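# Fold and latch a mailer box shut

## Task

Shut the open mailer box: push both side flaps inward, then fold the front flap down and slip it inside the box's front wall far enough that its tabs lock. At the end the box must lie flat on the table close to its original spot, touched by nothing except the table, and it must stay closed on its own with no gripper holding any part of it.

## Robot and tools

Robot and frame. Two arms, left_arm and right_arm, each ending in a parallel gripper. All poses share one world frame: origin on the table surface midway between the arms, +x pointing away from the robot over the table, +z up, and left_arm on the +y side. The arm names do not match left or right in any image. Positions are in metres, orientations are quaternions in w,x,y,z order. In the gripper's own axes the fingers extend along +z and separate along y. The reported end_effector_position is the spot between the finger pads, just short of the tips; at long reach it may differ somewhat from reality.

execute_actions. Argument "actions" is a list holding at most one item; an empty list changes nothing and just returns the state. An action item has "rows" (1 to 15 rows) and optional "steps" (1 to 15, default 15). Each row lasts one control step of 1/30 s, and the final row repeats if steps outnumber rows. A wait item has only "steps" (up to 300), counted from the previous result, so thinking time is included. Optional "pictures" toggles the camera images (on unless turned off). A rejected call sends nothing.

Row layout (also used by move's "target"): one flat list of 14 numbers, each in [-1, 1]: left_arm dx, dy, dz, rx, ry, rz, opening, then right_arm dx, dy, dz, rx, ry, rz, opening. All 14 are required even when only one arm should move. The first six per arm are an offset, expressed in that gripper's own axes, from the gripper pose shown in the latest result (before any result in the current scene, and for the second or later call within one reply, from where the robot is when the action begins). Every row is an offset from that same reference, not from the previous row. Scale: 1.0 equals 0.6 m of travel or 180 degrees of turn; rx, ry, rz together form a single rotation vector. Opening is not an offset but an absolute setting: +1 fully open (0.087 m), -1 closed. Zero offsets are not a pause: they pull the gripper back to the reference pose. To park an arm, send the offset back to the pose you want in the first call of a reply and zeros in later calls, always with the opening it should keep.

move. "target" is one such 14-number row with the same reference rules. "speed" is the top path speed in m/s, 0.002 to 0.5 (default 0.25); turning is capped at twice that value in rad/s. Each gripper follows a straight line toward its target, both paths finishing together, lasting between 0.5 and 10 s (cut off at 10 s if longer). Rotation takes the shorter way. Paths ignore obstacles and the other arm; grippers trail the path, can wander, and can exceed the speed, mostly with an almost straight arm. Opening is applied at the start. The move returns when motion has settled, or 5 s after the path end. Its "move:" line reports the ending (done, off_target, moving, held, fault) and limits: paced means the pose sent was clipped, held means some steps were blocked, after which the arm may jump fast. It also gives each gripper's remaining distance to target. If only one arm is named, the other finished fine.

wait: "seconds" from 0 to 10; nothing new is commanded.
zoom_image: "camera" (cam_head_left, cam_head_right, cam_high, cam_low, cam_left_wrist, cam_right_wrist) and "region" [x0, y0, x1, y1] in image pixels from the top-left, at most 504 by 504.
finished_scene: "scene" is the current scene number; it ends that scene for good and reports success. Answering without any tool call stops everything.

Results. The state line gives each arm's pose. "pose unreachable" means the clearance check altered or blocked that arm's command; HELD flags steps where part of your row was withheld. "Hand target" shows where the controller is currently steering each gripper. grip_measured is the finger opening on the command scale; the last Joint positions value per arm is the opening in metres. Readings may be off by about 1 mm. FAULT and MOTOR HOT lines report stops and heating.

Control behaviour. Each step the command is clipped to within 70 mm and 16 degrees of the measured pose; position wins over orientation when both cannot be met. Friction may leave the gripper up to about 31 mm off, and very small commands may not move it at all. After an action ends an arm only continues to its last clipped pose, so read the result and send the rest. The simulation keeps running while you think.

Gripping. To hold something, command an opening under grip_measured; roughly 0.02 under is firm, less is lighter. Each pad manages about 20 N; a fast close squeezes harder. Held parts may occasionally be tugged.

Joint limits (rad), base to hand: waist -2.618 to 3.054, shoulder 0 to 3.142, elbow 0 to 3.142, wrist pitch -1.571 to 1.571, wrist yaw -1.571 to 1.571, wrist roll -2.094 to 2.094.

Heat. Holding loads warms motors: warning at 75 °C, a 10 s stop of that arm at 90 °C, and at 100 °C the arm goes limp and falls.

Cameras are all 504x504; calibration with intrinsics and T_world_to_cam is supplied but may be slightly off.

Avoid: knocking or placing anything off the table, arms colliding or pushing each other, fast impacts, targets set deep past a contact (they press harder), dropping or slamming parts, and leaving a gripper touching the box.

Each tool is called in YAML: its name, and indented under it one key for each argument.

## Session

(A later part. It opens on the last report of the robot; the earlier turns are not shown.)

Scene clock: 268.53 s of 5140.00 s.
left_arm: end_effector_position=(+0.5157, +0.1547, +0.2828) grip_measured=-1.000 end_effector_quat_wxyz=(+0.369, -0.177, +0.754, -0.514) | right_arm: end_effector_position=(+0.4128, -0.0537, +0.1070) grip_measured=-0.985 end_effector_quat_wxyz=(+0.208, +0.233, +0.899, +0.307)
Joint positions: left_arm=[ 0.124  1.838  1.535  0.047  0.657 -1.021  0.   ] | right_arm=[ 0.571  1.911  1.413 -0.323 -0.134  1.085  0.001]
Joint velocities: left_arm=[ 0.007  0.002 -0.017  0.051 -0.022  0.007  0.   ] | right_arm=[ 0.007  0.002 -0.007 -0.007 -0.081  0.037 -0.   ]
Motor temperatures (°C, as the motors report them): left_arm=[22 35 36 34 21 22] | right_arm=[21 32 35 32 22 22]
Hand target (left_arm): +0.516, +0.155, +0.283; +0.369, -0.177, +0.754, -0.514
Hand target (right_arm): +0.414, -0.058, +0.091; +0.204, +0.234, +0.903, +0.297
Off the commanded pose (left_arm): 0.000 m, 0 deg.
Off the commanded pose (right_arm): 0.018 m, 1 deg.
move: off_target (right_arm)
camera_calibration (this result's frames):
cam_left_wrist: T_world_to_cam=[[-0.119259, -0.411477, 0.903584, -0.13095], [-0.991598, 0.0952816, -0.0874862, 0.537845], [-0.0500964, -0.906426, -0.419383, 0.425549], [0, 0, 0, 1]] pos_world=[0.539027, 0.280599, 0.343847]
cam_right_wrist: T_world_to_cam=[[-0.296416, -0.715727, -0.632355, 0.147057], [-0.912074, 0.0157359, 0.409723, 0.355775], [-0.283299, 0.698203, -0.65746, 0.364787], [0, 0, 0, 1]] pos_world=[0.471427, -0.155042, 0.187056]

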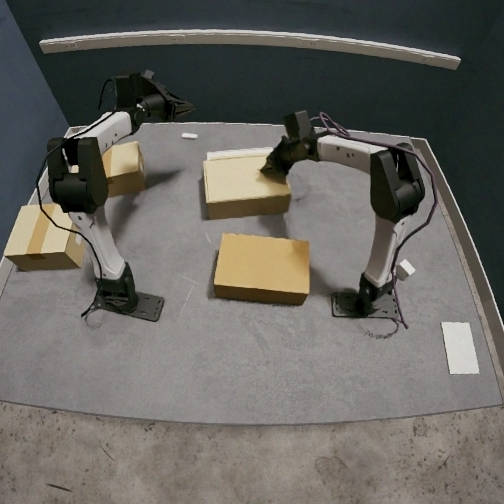

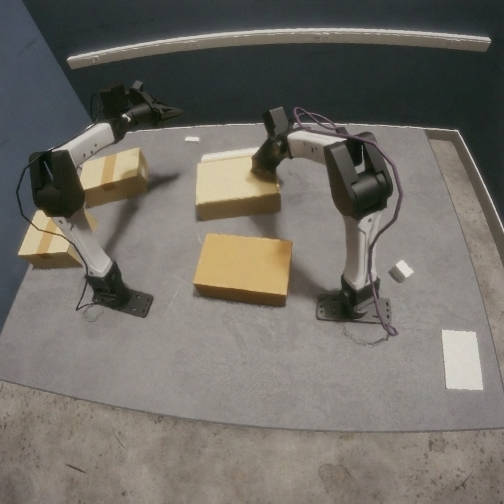

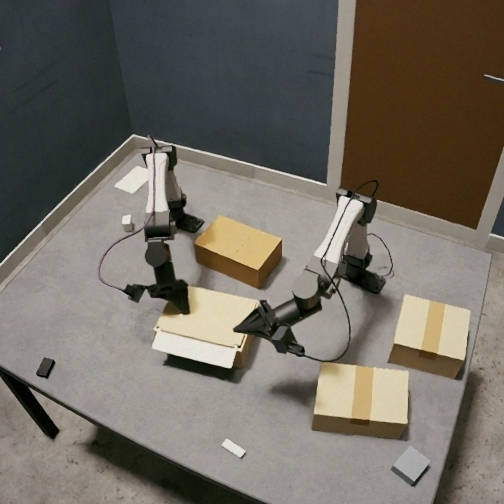

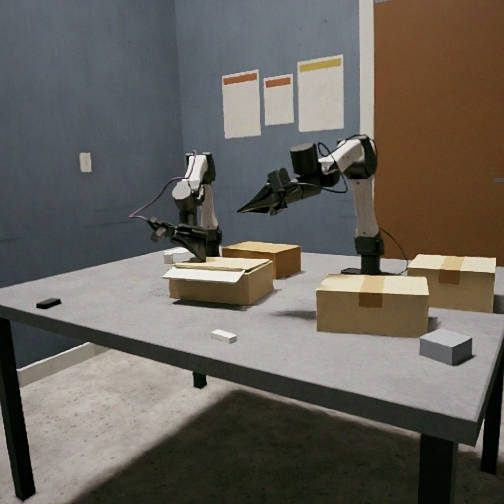

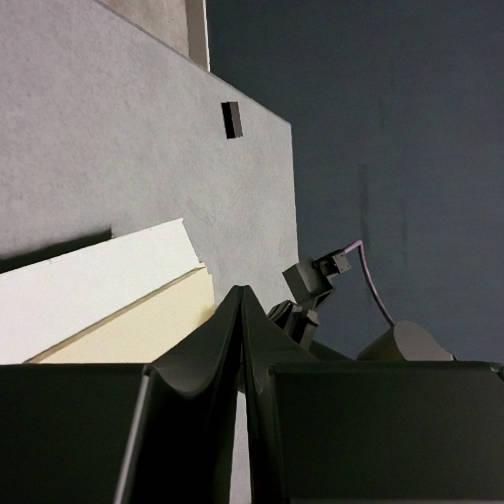

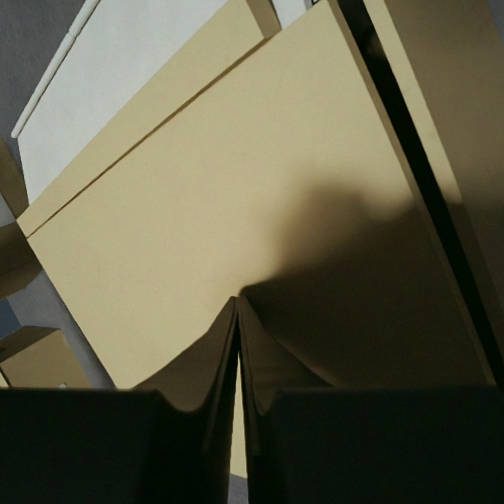

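move:
  target: [0.138,0.118,0.208,-0.33,0,0,-1,-0.016,0.043,-0.048,0,0,0,-1]
  speed: 0.15

Scene clock: 275.30 s of 5140.00 s.
left_arm: end_effector_position=(+0.5573, +0.0522, +0.1691) grip_measured=-1.000 end_effector_quat_wxyz=(+0.311, -0.328, +0.876, -0.171) | right_arm: end_effector_position=(+0.4113, -0.0540, +0.1265) grip_measured=-0.985 end_effector_quat_wxyz=(+0.196, +0.234, +0.905, +0.296)
Joint positions: left_arm=[-0.265  2.594  2.868 -1.14  -0.19  -1.08   0.   ] | right_arm=[ 0.571  1.911  1.512 -0.455 -0.137  1.084  0.001]
Joint velocities: left_arm=[-0.007 -0.002  0.002  0.022 -0.007  0.022  0.   ] | right_arm=[ 0.007 -0.002  0.007  0.022 -0.022 -0.022 -0.   ]
Motor temperatures (°C, as the motors report them): left_arm=[22 37 37 34 21 22] | right_arm=[21 33 35 32 22 22]
Hand target (left_arm): +0.558, +0.049, +0.162; +0.309, -0.330, +0.876, -0.168
Hand target (right_arm): +0.413, -0.054, +0.147; +0.209, +0.233, +0.899, +0.307
Off the commanded pose (left_arm): 0.008 m, 15 deg.
Off the commanded pose (right_arm): 0.020 m, 2 deg.
elbow stopped short (left arm): the move would have taken joint 3 (elbow) straighter than the controller allows; a more bent joint 3 avoids this.
move: off_target (left_arm, right_arm)
camera_calibration (this result's frames):
cam_left_wrist: T_world_to_cam=[[0.461094, -0.730921, 0.503137, -0.304457], [-0.886117, -0.349388, 0.304506, 0.477075], [-0.0467792, -0.586244, -0.808783, 0.334333], [0, 0, 0, 1]] pos_world=[0.578767, 0.140152, 0.278315]
cam_right_wrist: T_world_to_cam=[[-0.312886, -0.726306, -0.612032, 0.162305], [-0.899636, 0.02, 0.436182, 0.338203], [-0.304561, 0.687081, -0.659669, 0.385859], [0, 0, 0, 1]] pos_world=[0.47256, -0.153998, 0.206357]

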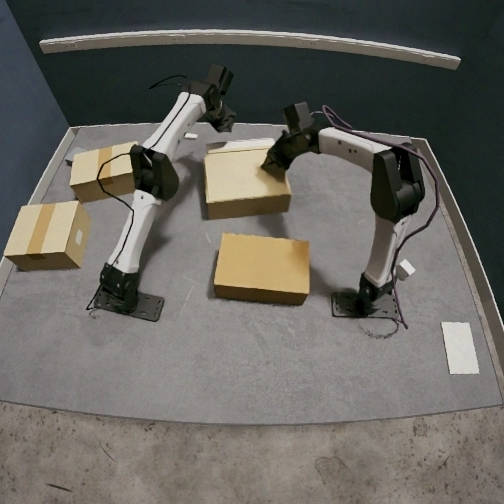

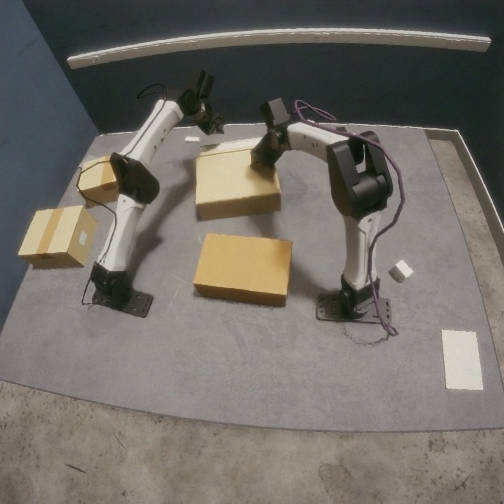

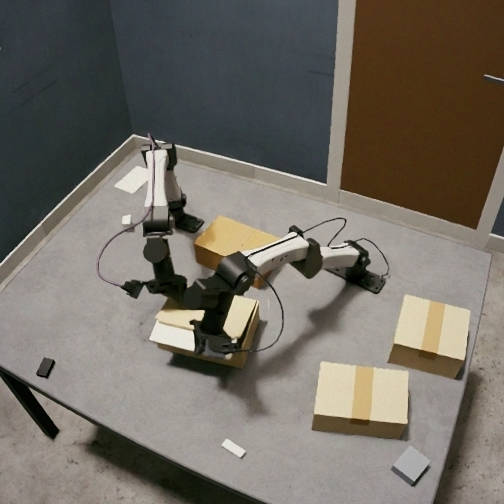

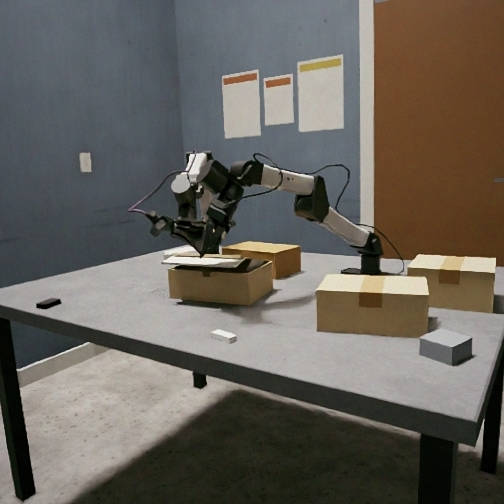

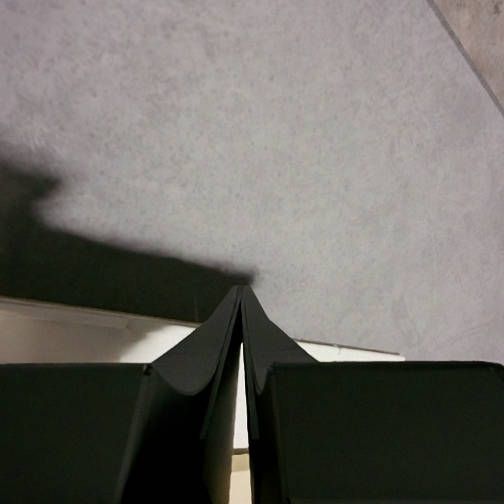

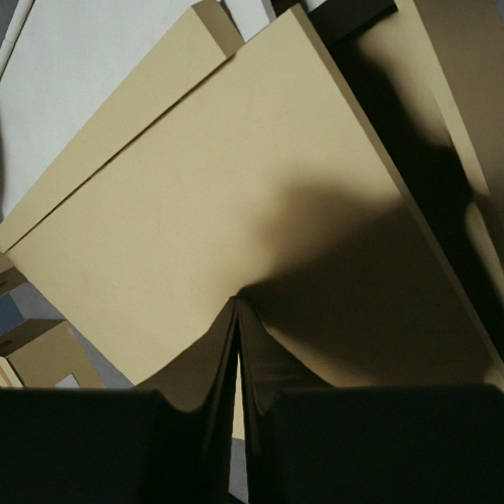

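move:
  target: [0.116,0.124,0.117,-0.11,0.12,-0.016,-1,0,0,0,0,0,0,-1]
  speed: 0.08

Scene clock: 281.40 s of 5140.00 s.
left_arm: end_effector_position=(+0.5316, +0.0475, +0.0605) grip_measured=-1.000 end_effector_quat_wxyz=(+0.147, -0.361, +0.908, -0.153) | right_arm: end_effector_position=(+0.4113, -0.0540, +0.1265) grip_measured=-0.985 end_effector_quat_wxyz=(+0.196, +0.234, +0.905, +0.296)
Joint positions: left_arm=[-0.227  2.768  2.868 -1.243  0.013 -1.155  0.   ] | right_arm=[ 0.571  1.911  1.512 -0.455 -0.137  1.084  0.001]
Joint velocities: left_arm=[ 0.007  0.017 -0.002  0.051  0.037 -0.022  0.   ] | right_arm=[-0.007 -0.002  0.002  0.037 -0.022  0.081  0.   ]
Motor temperatures (°C, as the motors report them): left_arm=[22 39 37 34 21 22] | right_arm=[21 34 36 32 22 22]
Hand target (left_arm): +0.526, +0.052, +0.049; +0.129, -0.367, +0.910, -0.143
Hand target (right_arm): +0.411, -0.054, +0.126; +0.196, +0.234, +0.905, +0.296
Off the commanded pose (left_arm): 0.013 m, 11 deg.
Off the commanded pose (right_arm): 0.000 m, 0 deg.
elbow stopped short (left arm): the move would have taken joint 3 (elbow) straighter than the controller allows; a more bent joint 3 avoids this.
move: off_target (left_arm)
camera_calibration (this result's frames):
cam_left_wrist: T_world_to_cam=[[0.603723, -0.69692, 0.387068, -0.311771], [-0.73706, -0.302975, 0.60411, 0.386076], [-0.303744, -0.650007, -0.696585, 0.375401], [0, 0, 0, 1]] pos_world=[0.58681, 0.143705, 0.148943]
cam_right_wrist: T_world_to_cam=[[-0.312886, -0.726306, -0.612032, 0.162305], [-0.899636, 0.02, 0.436182, 0.338203], [-0.304561, 0.687081, -0.659669, 0.385859], [0, 0, 0, 1]] pos_world=[0.47256, -0.153998, 0.206357]

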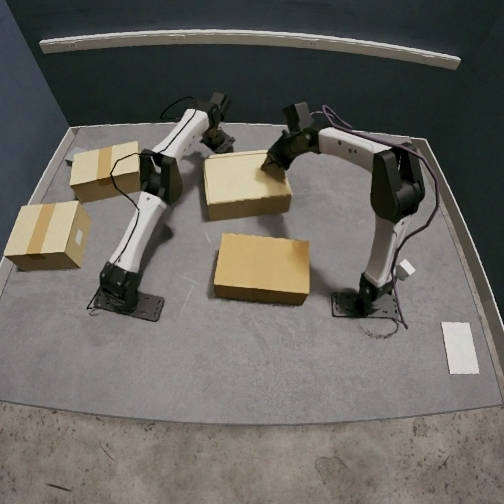

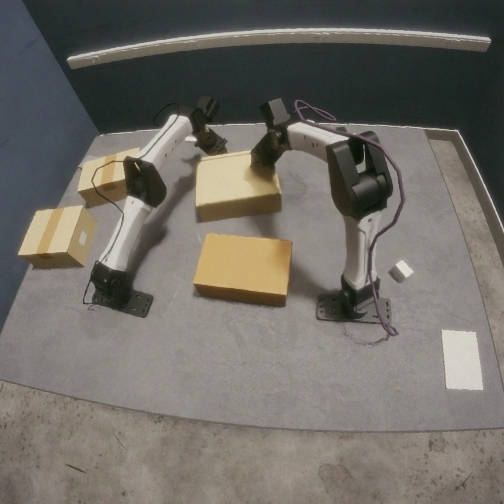

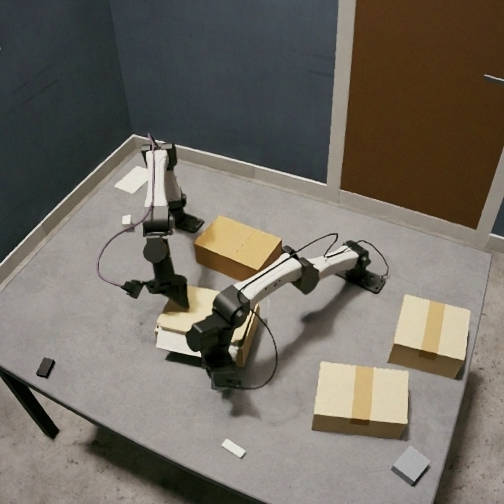

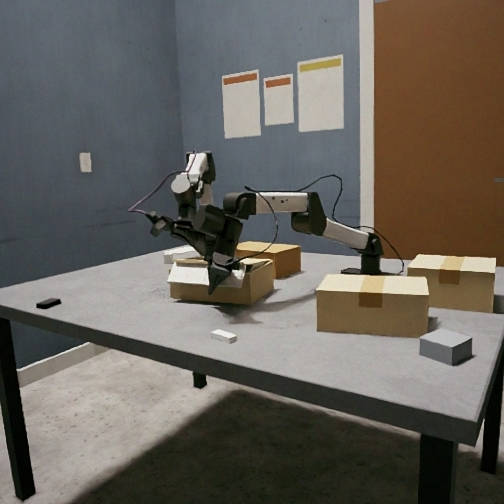

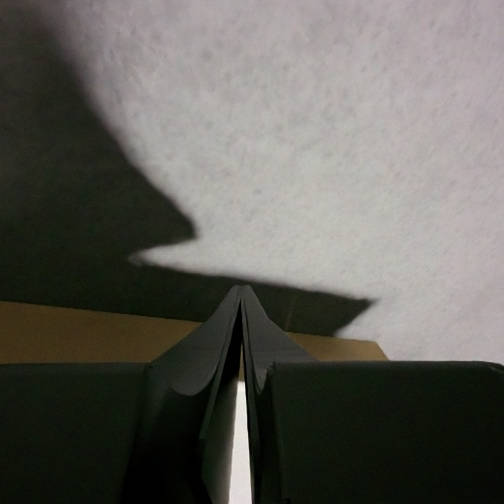

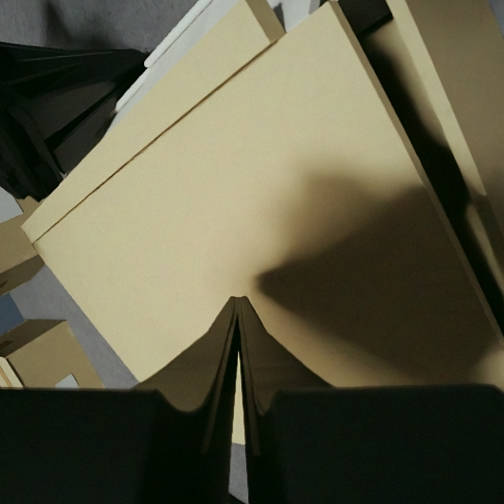

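move:
  target: [0.013,-0.013,-0.107,-0.1,0.1,-0.024,-1,-0.02,0.054,-0.06,0,0,0,-1]
  speed: 0.06

zoom_image:
  camera: "cam_low"
  region: [120,170,340,320]

Scene clock: 287.43 s of 5140.00 s.
left_arm: end_effector_position=(+0.5100, +0.0431, +0.1184) grip_measured=-1.000 end_effector_quat_wxyz=(+0.076, -0.408, +0.883, -0.219) | right_arm: end_effector_position=(+0.4118, -0.0537, +0.1665) grip_measured=-0.985 end_effector_quat_wxyz=(+0.192, +0.235, +0.907, +0.292)
Joint positions: left_arm=[-0.192  2.67   2.868 -1.341  0.195 -1.268  0.   ] | right_arm=[ 0.571  1.911  1.678 -0.635 -0.137  1.084  0.001]
Joint velocities: left_arm=[-0.002 -0.007  0.017 -0.037 -0.007  0.022  0.   ] | right_arm=[ 0.007 -0.017 -0.012  0.022  0.051  0.007  0.   ]
Motor temperatures (°C, as the motors report them): left_arm=[22 43 37 33 21 22] | right_arm=[21 34 36 32 22 22]
Hand target (left_arm): +0.506, +0.047, +0.121; +0.066, -0.415, +0.881, -0.217
Hand target (right_arm): +0.413, -0.054, +0.176; +0.197, +0.234, +0.905, +0.297
Off the commanded pose (left_arm): 0.006 m, 24 deg; orientation clipped at the last step of the last action.
Off the commanded pose (right_arm): 0.010 m, 1 deg.
elbow stopped short (left arm): the move would have taken joint 3 (elbow) straighter than the controller allows; a more bent joint 3 avoids this.
move: off_target (left_arm); limits=paced
camera_calibration (this result's frames):
cam_left_wrist: T_world_to_cam=[[0.680761, -0.575734, 0.452874, -0.376576], [-0.661756, -0.218297, 0.717235, 0.278459], [-0.314076, -0.787957, -0.529603, 0.397743], [0, 0, 0, 1]] pos_world=[0.565551, 0.157383, 0.181467]
cam_right_wrist: T_world_to_cam=[[-0.319705, -0.730263, -0.603742, 0.18841], [-0.894688, 0.022872, 0.446107, 0.317691], [-0.311966, 0.682783, -0.66067, 0.415193], [0, 0, 0, 1]] pos_world=[0.473996, -0.153164, 0.246332]

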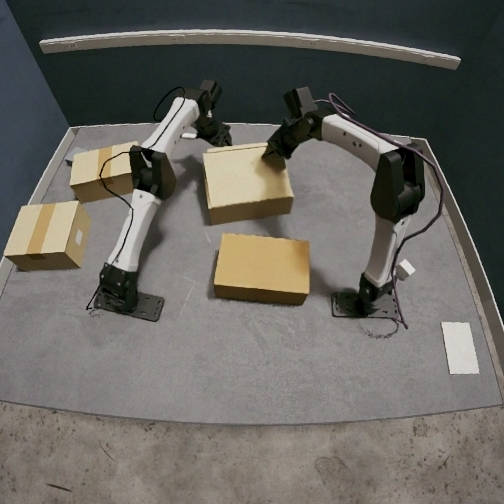

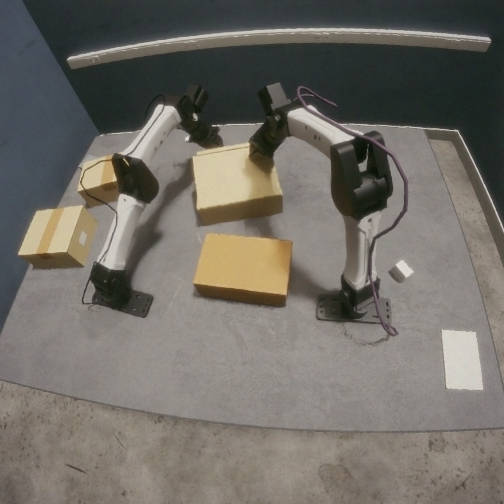

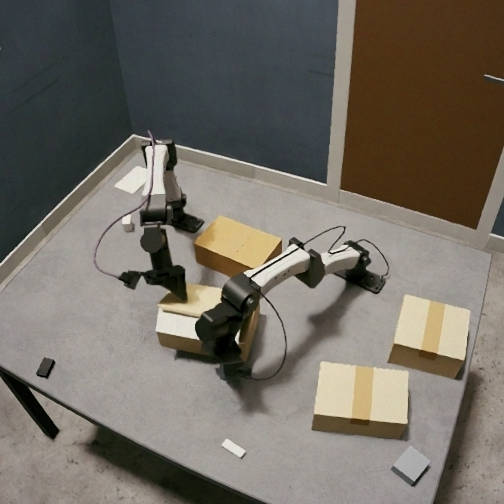

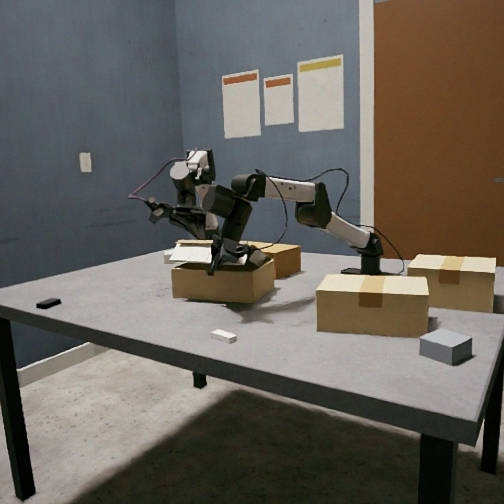

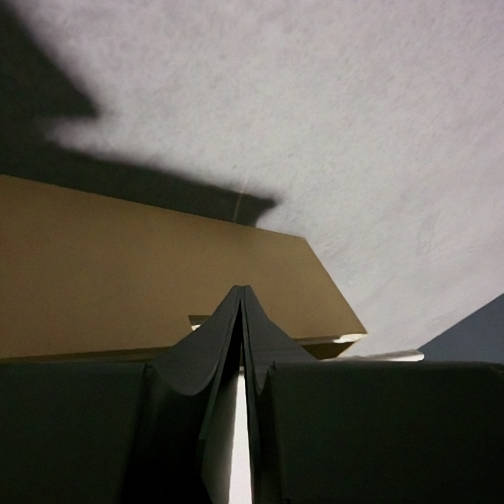

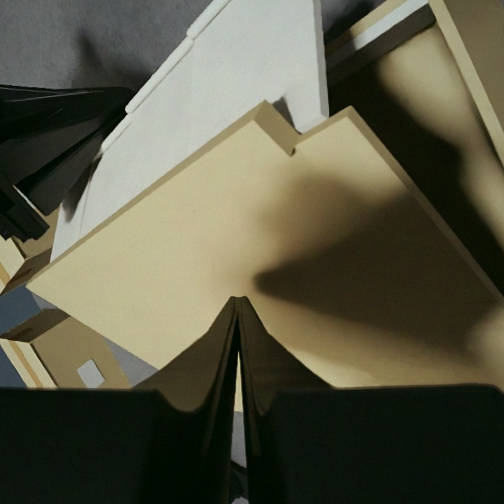

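Region (120, 170, 340, 320) of cam_low's 504x504 image, scaled by 2.291, with more detail than that image has; it fills the top 344 rows of this view, and the rest is white.

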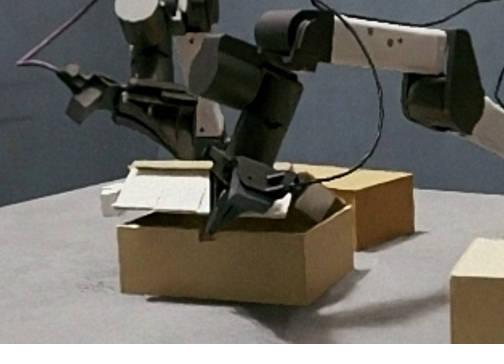

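move:
  target: [0,0,0,0,0,0,-1,0.248,-0.038,0.065,0,0,0,-1]
  speed: 0.1

Scene clock: 292.43 s of 5140.00 s.
left_arm: end_effector_position=(+0.5097, +0.0433, +0.1183) grip_measured=-1.000 end_effector_quat_wxyz=(+0.075, -0.409, +0.883, -0.219) | right_arm: end_effector_position=(+0.3144, +0.0336, +0.1049) grip_measured=-0.985 end_effector_quat_wxyz=(+0.202, +0.234, +0.900, +0.308)
Joint positions: left_arm=[-0.191  2.67   2.868 -1.343  0.196 -1.27   0.   ] | right_arm=[ 0.899  1.841  1.312 -0.291  0.08   1.33   0.001]
Joint velocities: left_arm=[-0.007 -0.027  0.017 -0.037  0.007  0.022  0.   ] | right_arm=[ 0.017  0.007  0.002  0.066 -0.007  0.066 -0.   ]
Motor temperatures (°C, as the motors report them): left_arm=[22 45 37 32 21 22] | right_arm=[21 35 36 31 22 22]
Hand target (left_arm): +0.510, +0.043, +0.118; +0.076, -0.408, +0.883, -0.219
Hand target (right_arm): +0.304, +0.028, +0.091; +0.193, +0.235, +0.907, +0.291
Off the commanded pose (left_arm): 0.000 m, 0 deg.
Off the commanded pose (right_arm): 0.019 m, 2 deg.
After step 90, 0.10 s passed at rest.
move: off_target (right_arm)
camera_calibration (this result's frames):
cam_left_wrist: T_world_to_cam=[[0.682976, -0.574269, 0.451396, -0.377241], [-0.659466, -0.219053, 0.719111, 0.276999], [-0.314083, -0.788816, -0.528319, 0.397642], [0, 0, 0, 1]] pos_world=[0.565211, 0.157706, 0.181174]
cam_right_wrist: T_world_to_cam=[[-0.301853, -0.713559, -0.632233, 0.180645], [-0.907104, 0.0109169, 0.420766, 0.262943], [-0.293339, 0.700511, -0.650567, 0.27691], [0, 0, 0, 1]] pos_world=[0.374273, -0.0679478, 0.183721]

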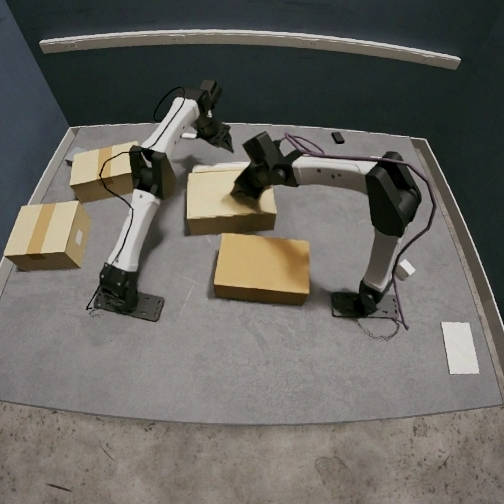

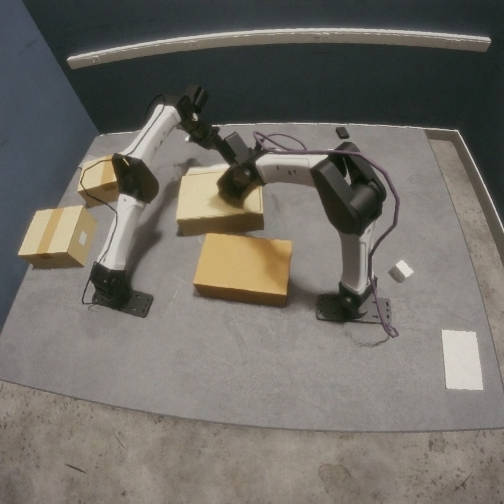

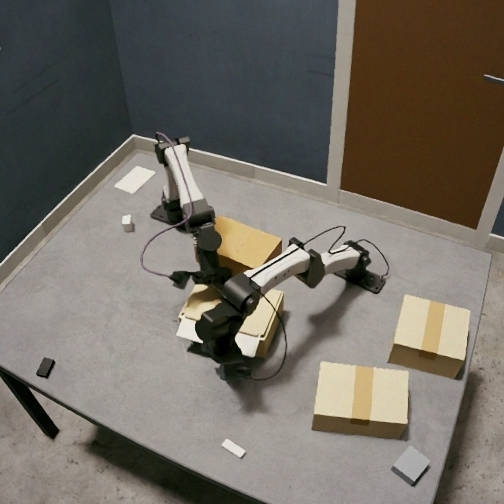

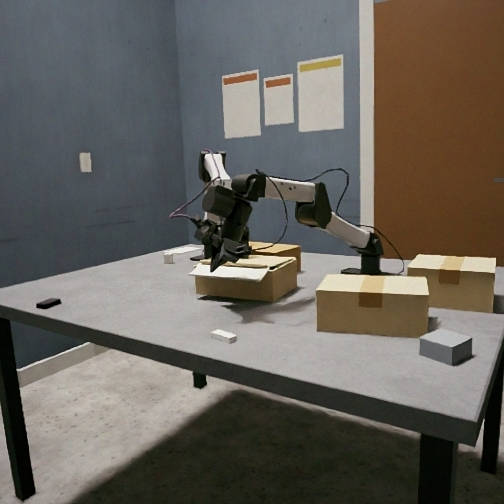

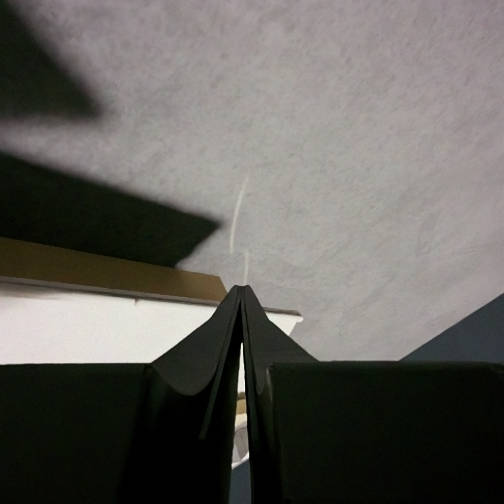

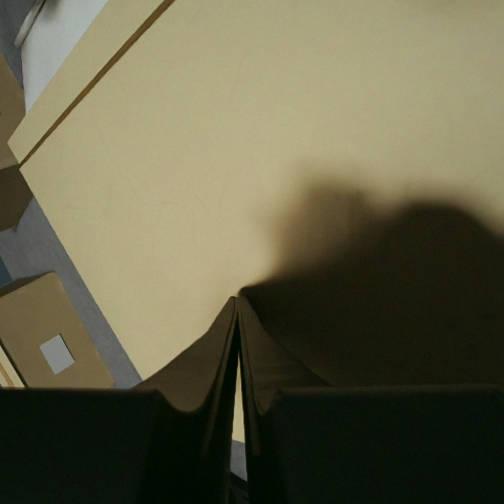

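move:
  target: [0.02,0.102,0.081,-0.105,0.08,-0.045,-1,0,0,0,0,0,0,-1]
  speed: 0.07

zoom_image:
  camera: "cam_low"
  region: [120,170,340,320]

Scene clock: 301.10 s of 5140.00 s.
left_arm: end_effector_position=(+0.4807, +0.0487, +0.0587) grip_measured=-1.000 end_effector_quat_wxyz=(-0.067, -0.453, +0.869, -0.185) | right_arm: end_effector_position=(+0.3154, +0.0360, +0.1071) grip_measured=-0.985 end_effector_quat_wxyz=(+0.202, +0.234, +0.898, +0.314)
Joint positions: left_arm=[-0.154  2.793  2.868 -1.463  0.353 -1.316  0.   ] | right_arm=[ 0.899  1.841  1.312 -0.279  0.076  1.332  0.001]
Joint velocities: left_arm=[-0.002 -0.002  0.012  0.022 -0.022  0.081  0.   ] | right_arm=[-0.002 -0.012  0.002 -0.007 -0.022 -0.066  0.   ]
Motor temperatures (°C, as the motors report them): left_arm=[22 48 37 32 21 22] | right_arm=[21 35 36 31 22 22]
Hand target (left_arm): +0.474, +0.053, +0.048; -0.087, -0.461, +0.867, -0.169
Hand target (right_arm): +0.314, +0.034, +0.105; +0.202, +0.234, +0.900, +0.308
Off the commanded pose (left_arm): 0.013 m, 9 deg.
Off the commanded pose (right_arm): 0.003 m, 1 deg.
elbow stopped short (left arm): the move would have taken joint 3 (elbow) straighter than the controller allows; a more bent joint 3 avoids this.
After step 90, 2.30 s passed at rest.
move: off_target (left_arm)
camera_calibration (this result's frames):
cam_left_wrist: T_world_to_cam=[[0.808069, -0.524965, 0.267274, -0.379092], [-0.412682, -0.180699, 0.892772, 0.171193], [-0.420378, -0.831721, -0.362661, 0.404773], [0, 0, 0, 1]] pos_world=[0.547139, 0.168582, 0.0952804]
cam_right_wrist: T_world_to_cam=[[-0.297854, -0.705857, -0.642689, 0.18358], [-0.909169, 0.00450918, 0.416402, 0.264223], [-0.291022, 0.70834, -0.643086, 0.275225], [0, 0, 0, 1]] pos_world=[0.375, -0.0665631, 0.184955]

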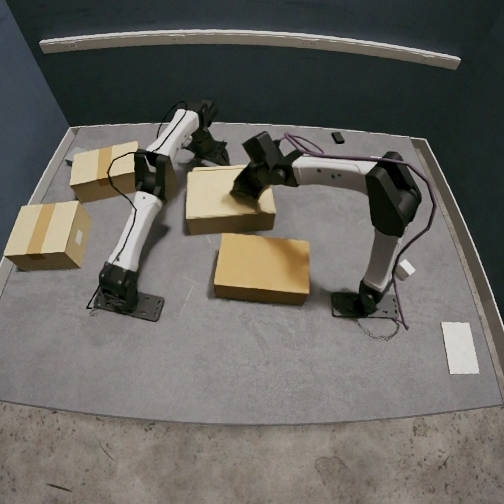

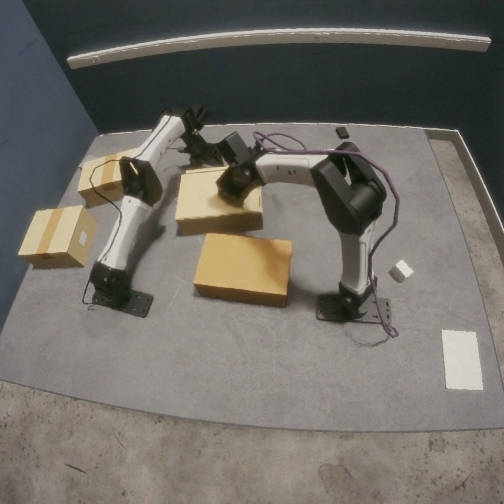

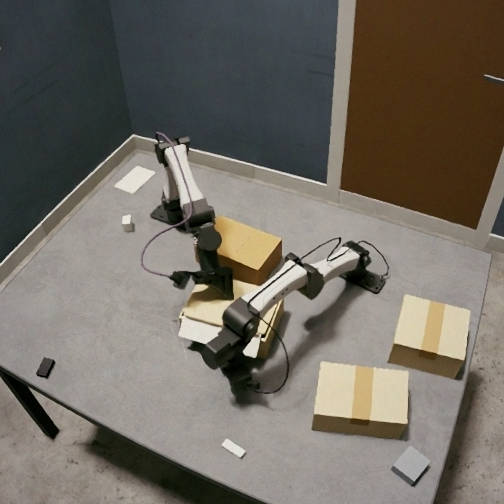

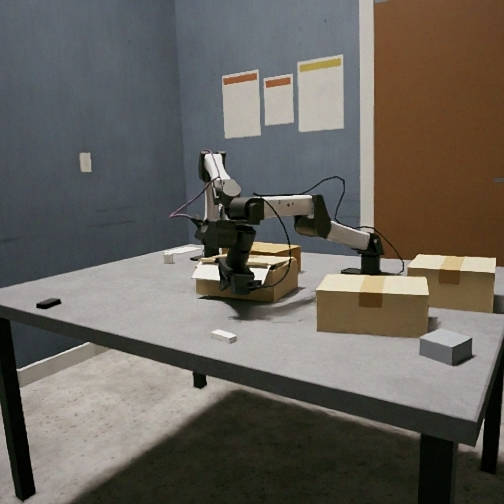

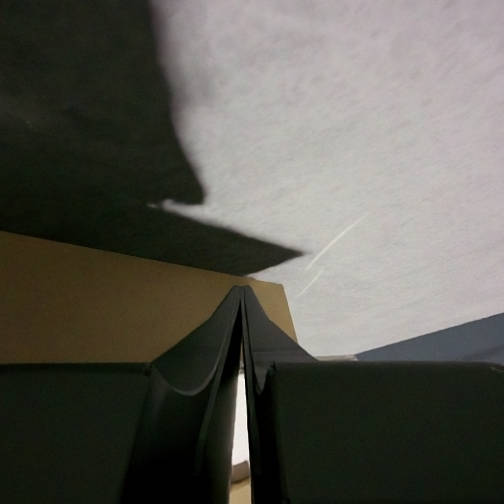

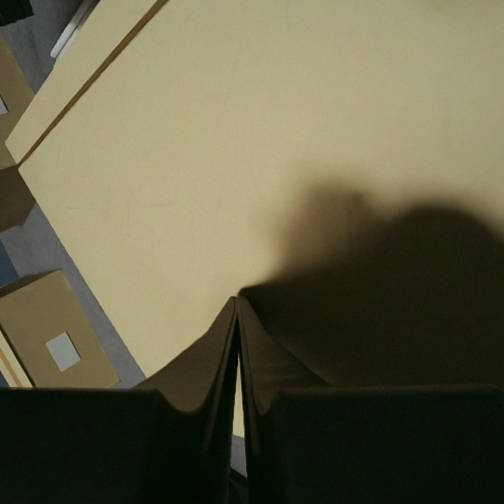

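Region (120, 170, 340, 320) of cam_low's 504x504 image, scaled by 2.291, with more detail than that image has; it fills the top 344 rows of this view, and the rest is white.

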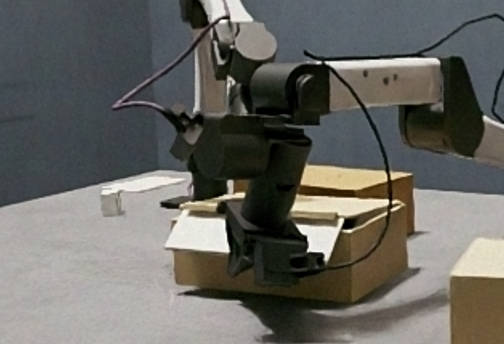

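move:
  target: [0.052,0.008,-0.094,0,0,0,-1,-0.016,0.045,-0.05,0,0,0,-1]
  speed: 0.05

zoom_image:
  camera: "cam_low"
  region: [120,170,340,320]

Scene clock: 305.77 s of 5140.00 s.
left_arm: end_effector_position=(+0.4668, +0.0495, +0.1216) grip_measured=-1.000 end_effector_quat_wxyz=(-0.049, -0.452, +0.867, -0.202) | right_arm: end_effector_position=(+0.3132, +0.0359, +0.1328) grip_measured=-0.985 end_effector_quat_wxyz=(+0.194, +0.233, +0.902, +0.307)
Joint positions: left_arm=[-0.162  2.665  2.868 -1.536  0.35  -1.333  0.   ] | right_arm=[ 0.899  1.827  1.412 -0.416  0.067  1.332  0.001]
Joint velocities: left_arm=[-0.002 -0.007 -0.002 -0.11   0.037 -0.022  0.   ] | right_arm=[-0.022  0.007  0.007 -0.051 -0.066 -0.051  0.   ]
Motor temperatures (°C, as the motors report them): left_arm=[22 49 37 31 21 22] | right_arm=[21 36 36 31 22 22]
Hand target (left_arm): +0.456, +0.048, +0.119; -0.065, -0.454, +0.869, -0.187
Hand target (right_arm): +0.316, +0.035, +0.148; +0.202, +0.234, +0.898, +0.314
Off the commanded pose (left_arm): 0.012 m, 3 deg.
Off the commanded pose (right_arm): 0.016 m, 1 deg.
joint sent to its limit (left arm) — the command would take joint 4 (wrist pitch) past its lower limit, so that joint was sent only as far as its limit.
After step 90, 0.03 s passed at rest.
move: off_target (left_arm, right_arm)
camera_calibration (this result's frames):
cam_left_wrist: T_world_to_cam=[[0.799307, -0.513339, 0.312396, -0.386247], [-0.451875, -0.170761, 0.875585, 0.129361], [-0.396127, -0.841026, -0.368455, 0.412236], [0, 0, 0, 1]] pos_world=[0.530483, 0.170515, 0.159286]
cam_right_wrist: T_world_to_cam=[[-0.305852, -0.715547, -0.62805, 0.200346], [-0.900869, 0.00407027, 0.434073, 0.246604], [-0.308043, 0.698553, -0.645859, 0.297189], [0, 0, 0, 1]] pos_world=[0.374981, -0.0652493, 0.210725]

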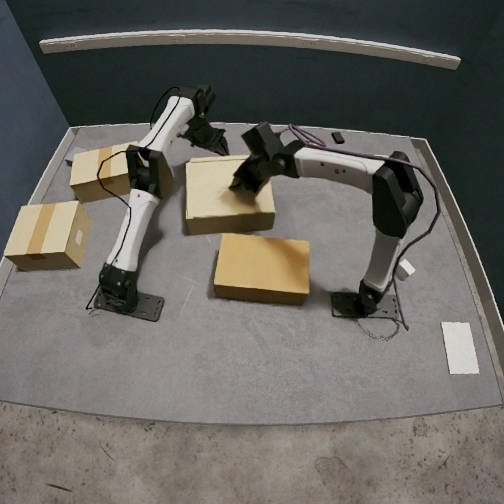

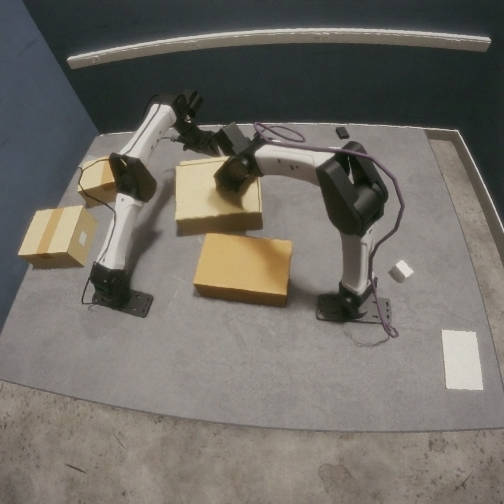

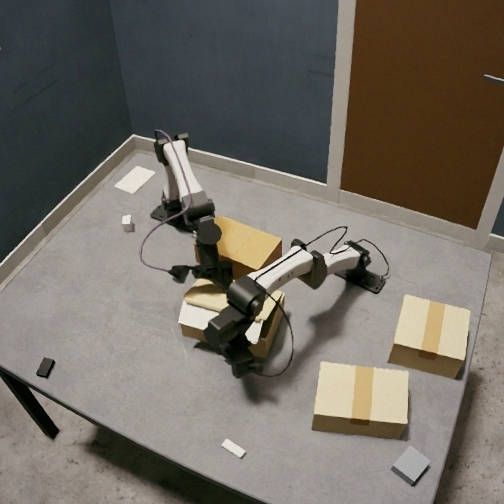

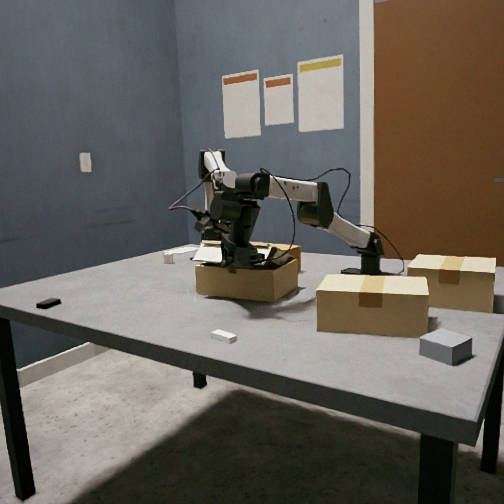

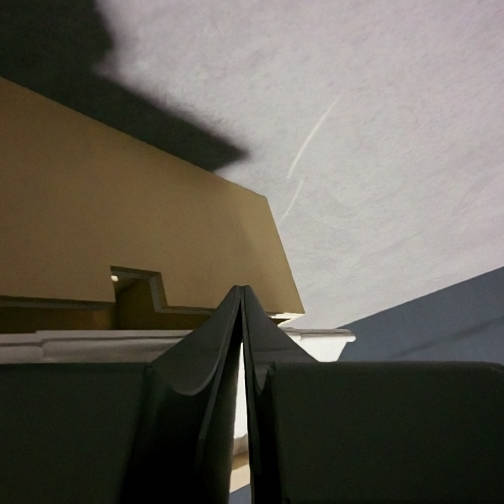

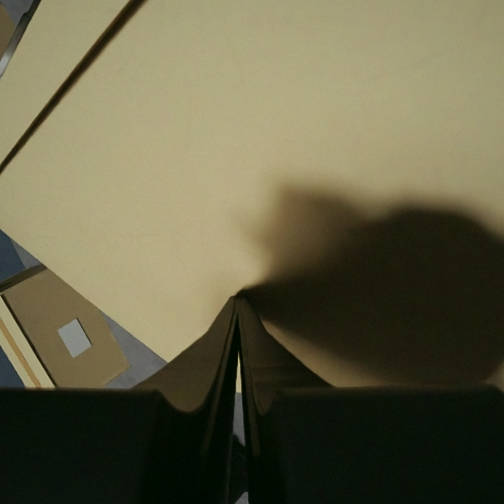

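Region (120, 170, 340, 320) of cam_low's 504x504 image, scaled by 2.291, with more detail than that image has; it fills the top 344 rows of this view, and the rest is white.

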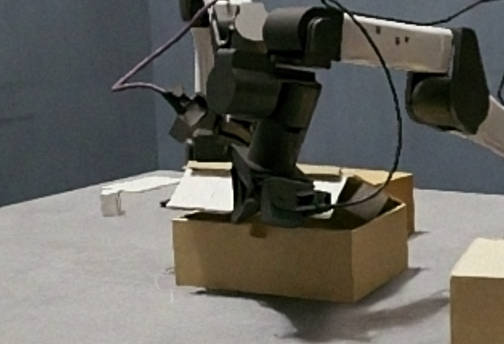

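Push −x 6 cm.

move:
  target: [0.058,0.08,-0.01,0,0,0,-1,0,0,0,0,0,0,-1]
  speed: 0.05

zoom_image:
  camera: "cam_low"
  region: [120,170,340,320]

Scene clock: 308.83 s of 5140.00 s.
left_arm: end_effector_position=(+0.4323, +0.0646, +0.1242) grip_measured=-1.000 end_effector_quat_wxyz=(-0.012, -0.464, +0.862, -0.204) | right_arm: end_effector_position=(+0.3056, +0.0444, +0.1417) grip_measured=-0.985 end_effector_quat_wxyz=(+0.178, +0.221, +0.901, +0.330)
Joint positions: left_arm=[-0.174  2.214  2.063 -1.122  0.29  -1.373  0.   ] | right_arm=[ 0.903  1.816  1.413 -0.4    0.015  1.332  0.001]
Joint velocities: left_arm=[ 0.002 -0.027 -0.042 -0.081 -0.037  0.022  0.   ] | right_arm=[ 0.012 -0.002  0.002  0.081  0.007  0.037 -0.001]
Motor temperatures (°C, as the motors report them): left_arm=[22 50 37 31 21 22] | right_arm=[21 36 36 31 22 22]
Hand target (left_arm): +0.409, +0.049, +0.124; -0.050, -0.453, +0.867, -0.202
Hand target (right_arm): +0.313, +0.036, +0.133; +0.194, +0.232, +0.902, +0.307
Off the commanded pose (left_arm): 0.029 m, 5 deg.
Off the commanded pose (right_arm): 0.014 m, 3 deg.
move: off_target (left_arm, right_arm)
camera_calibration (this result's frames):
cam_left_wrist: T_world_to_cam=[[0.799394, -0.49078, 0.34656, -0.357495], [-0.496729, -0.215393, 0.840753, 0.140681], [-0.337978, -0.84424, -0.415969, 0.393238], [0, 0, 0, 1]] pos_world=[0.488566, 0.186838, 0.16919]
cam_right_wrist: T_world_to_cam=[[-0.285015, -0.698592, -0.656304, 0.206621], [-0.894977, -0.0512006, 0.443164, 0.235274], [-0.343194, 0.713686, -0.610631, 0.299758], [0, 0, 0, 1]] pos_world=[0.37233, -0.0575432, 0.214383]

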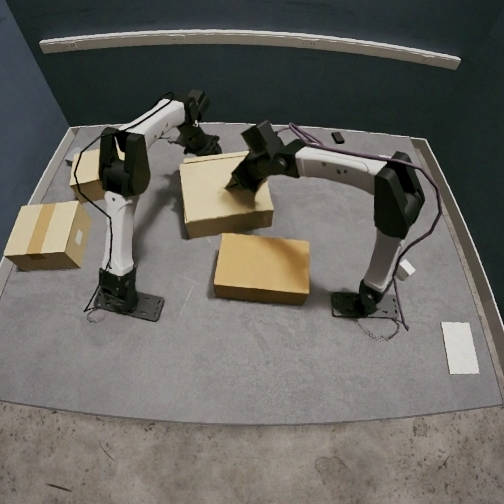

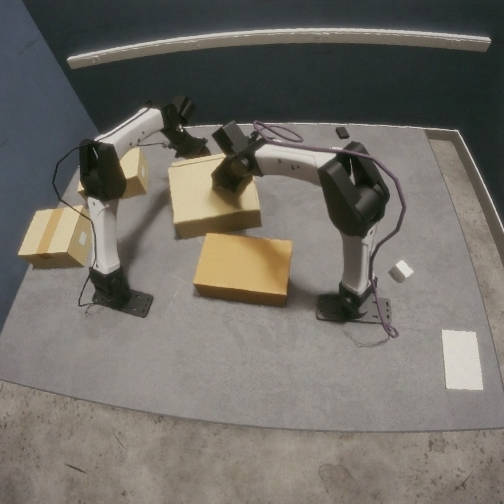

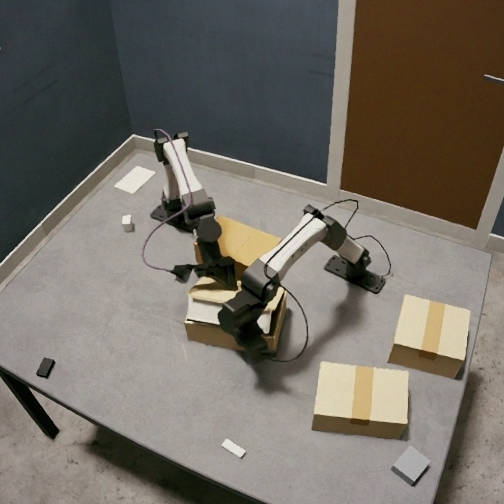

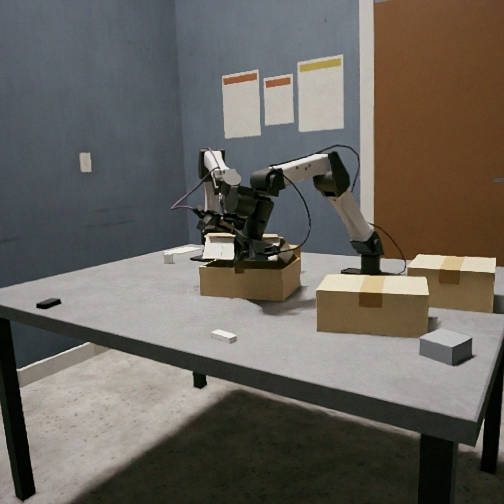

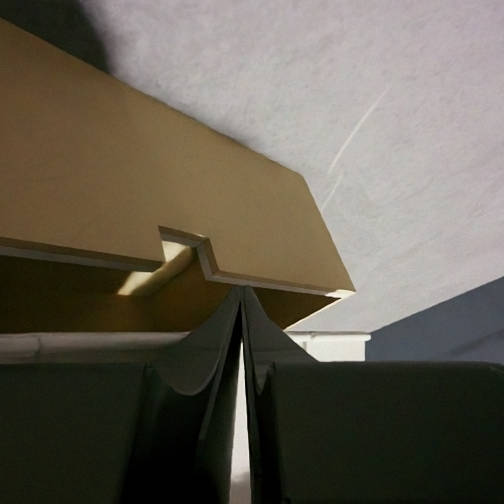

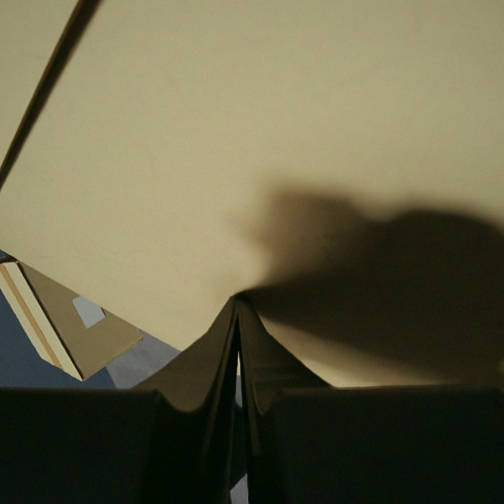

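Region (120, 170, 340, 320) of cam_low's 504x504 image, scaled by 2.291, with more detail than that image has; it fills the top 344 rows of this view, and the rest is white.

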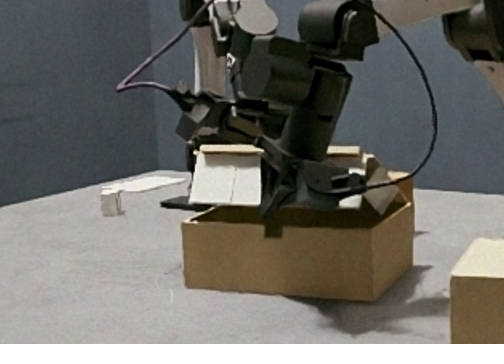

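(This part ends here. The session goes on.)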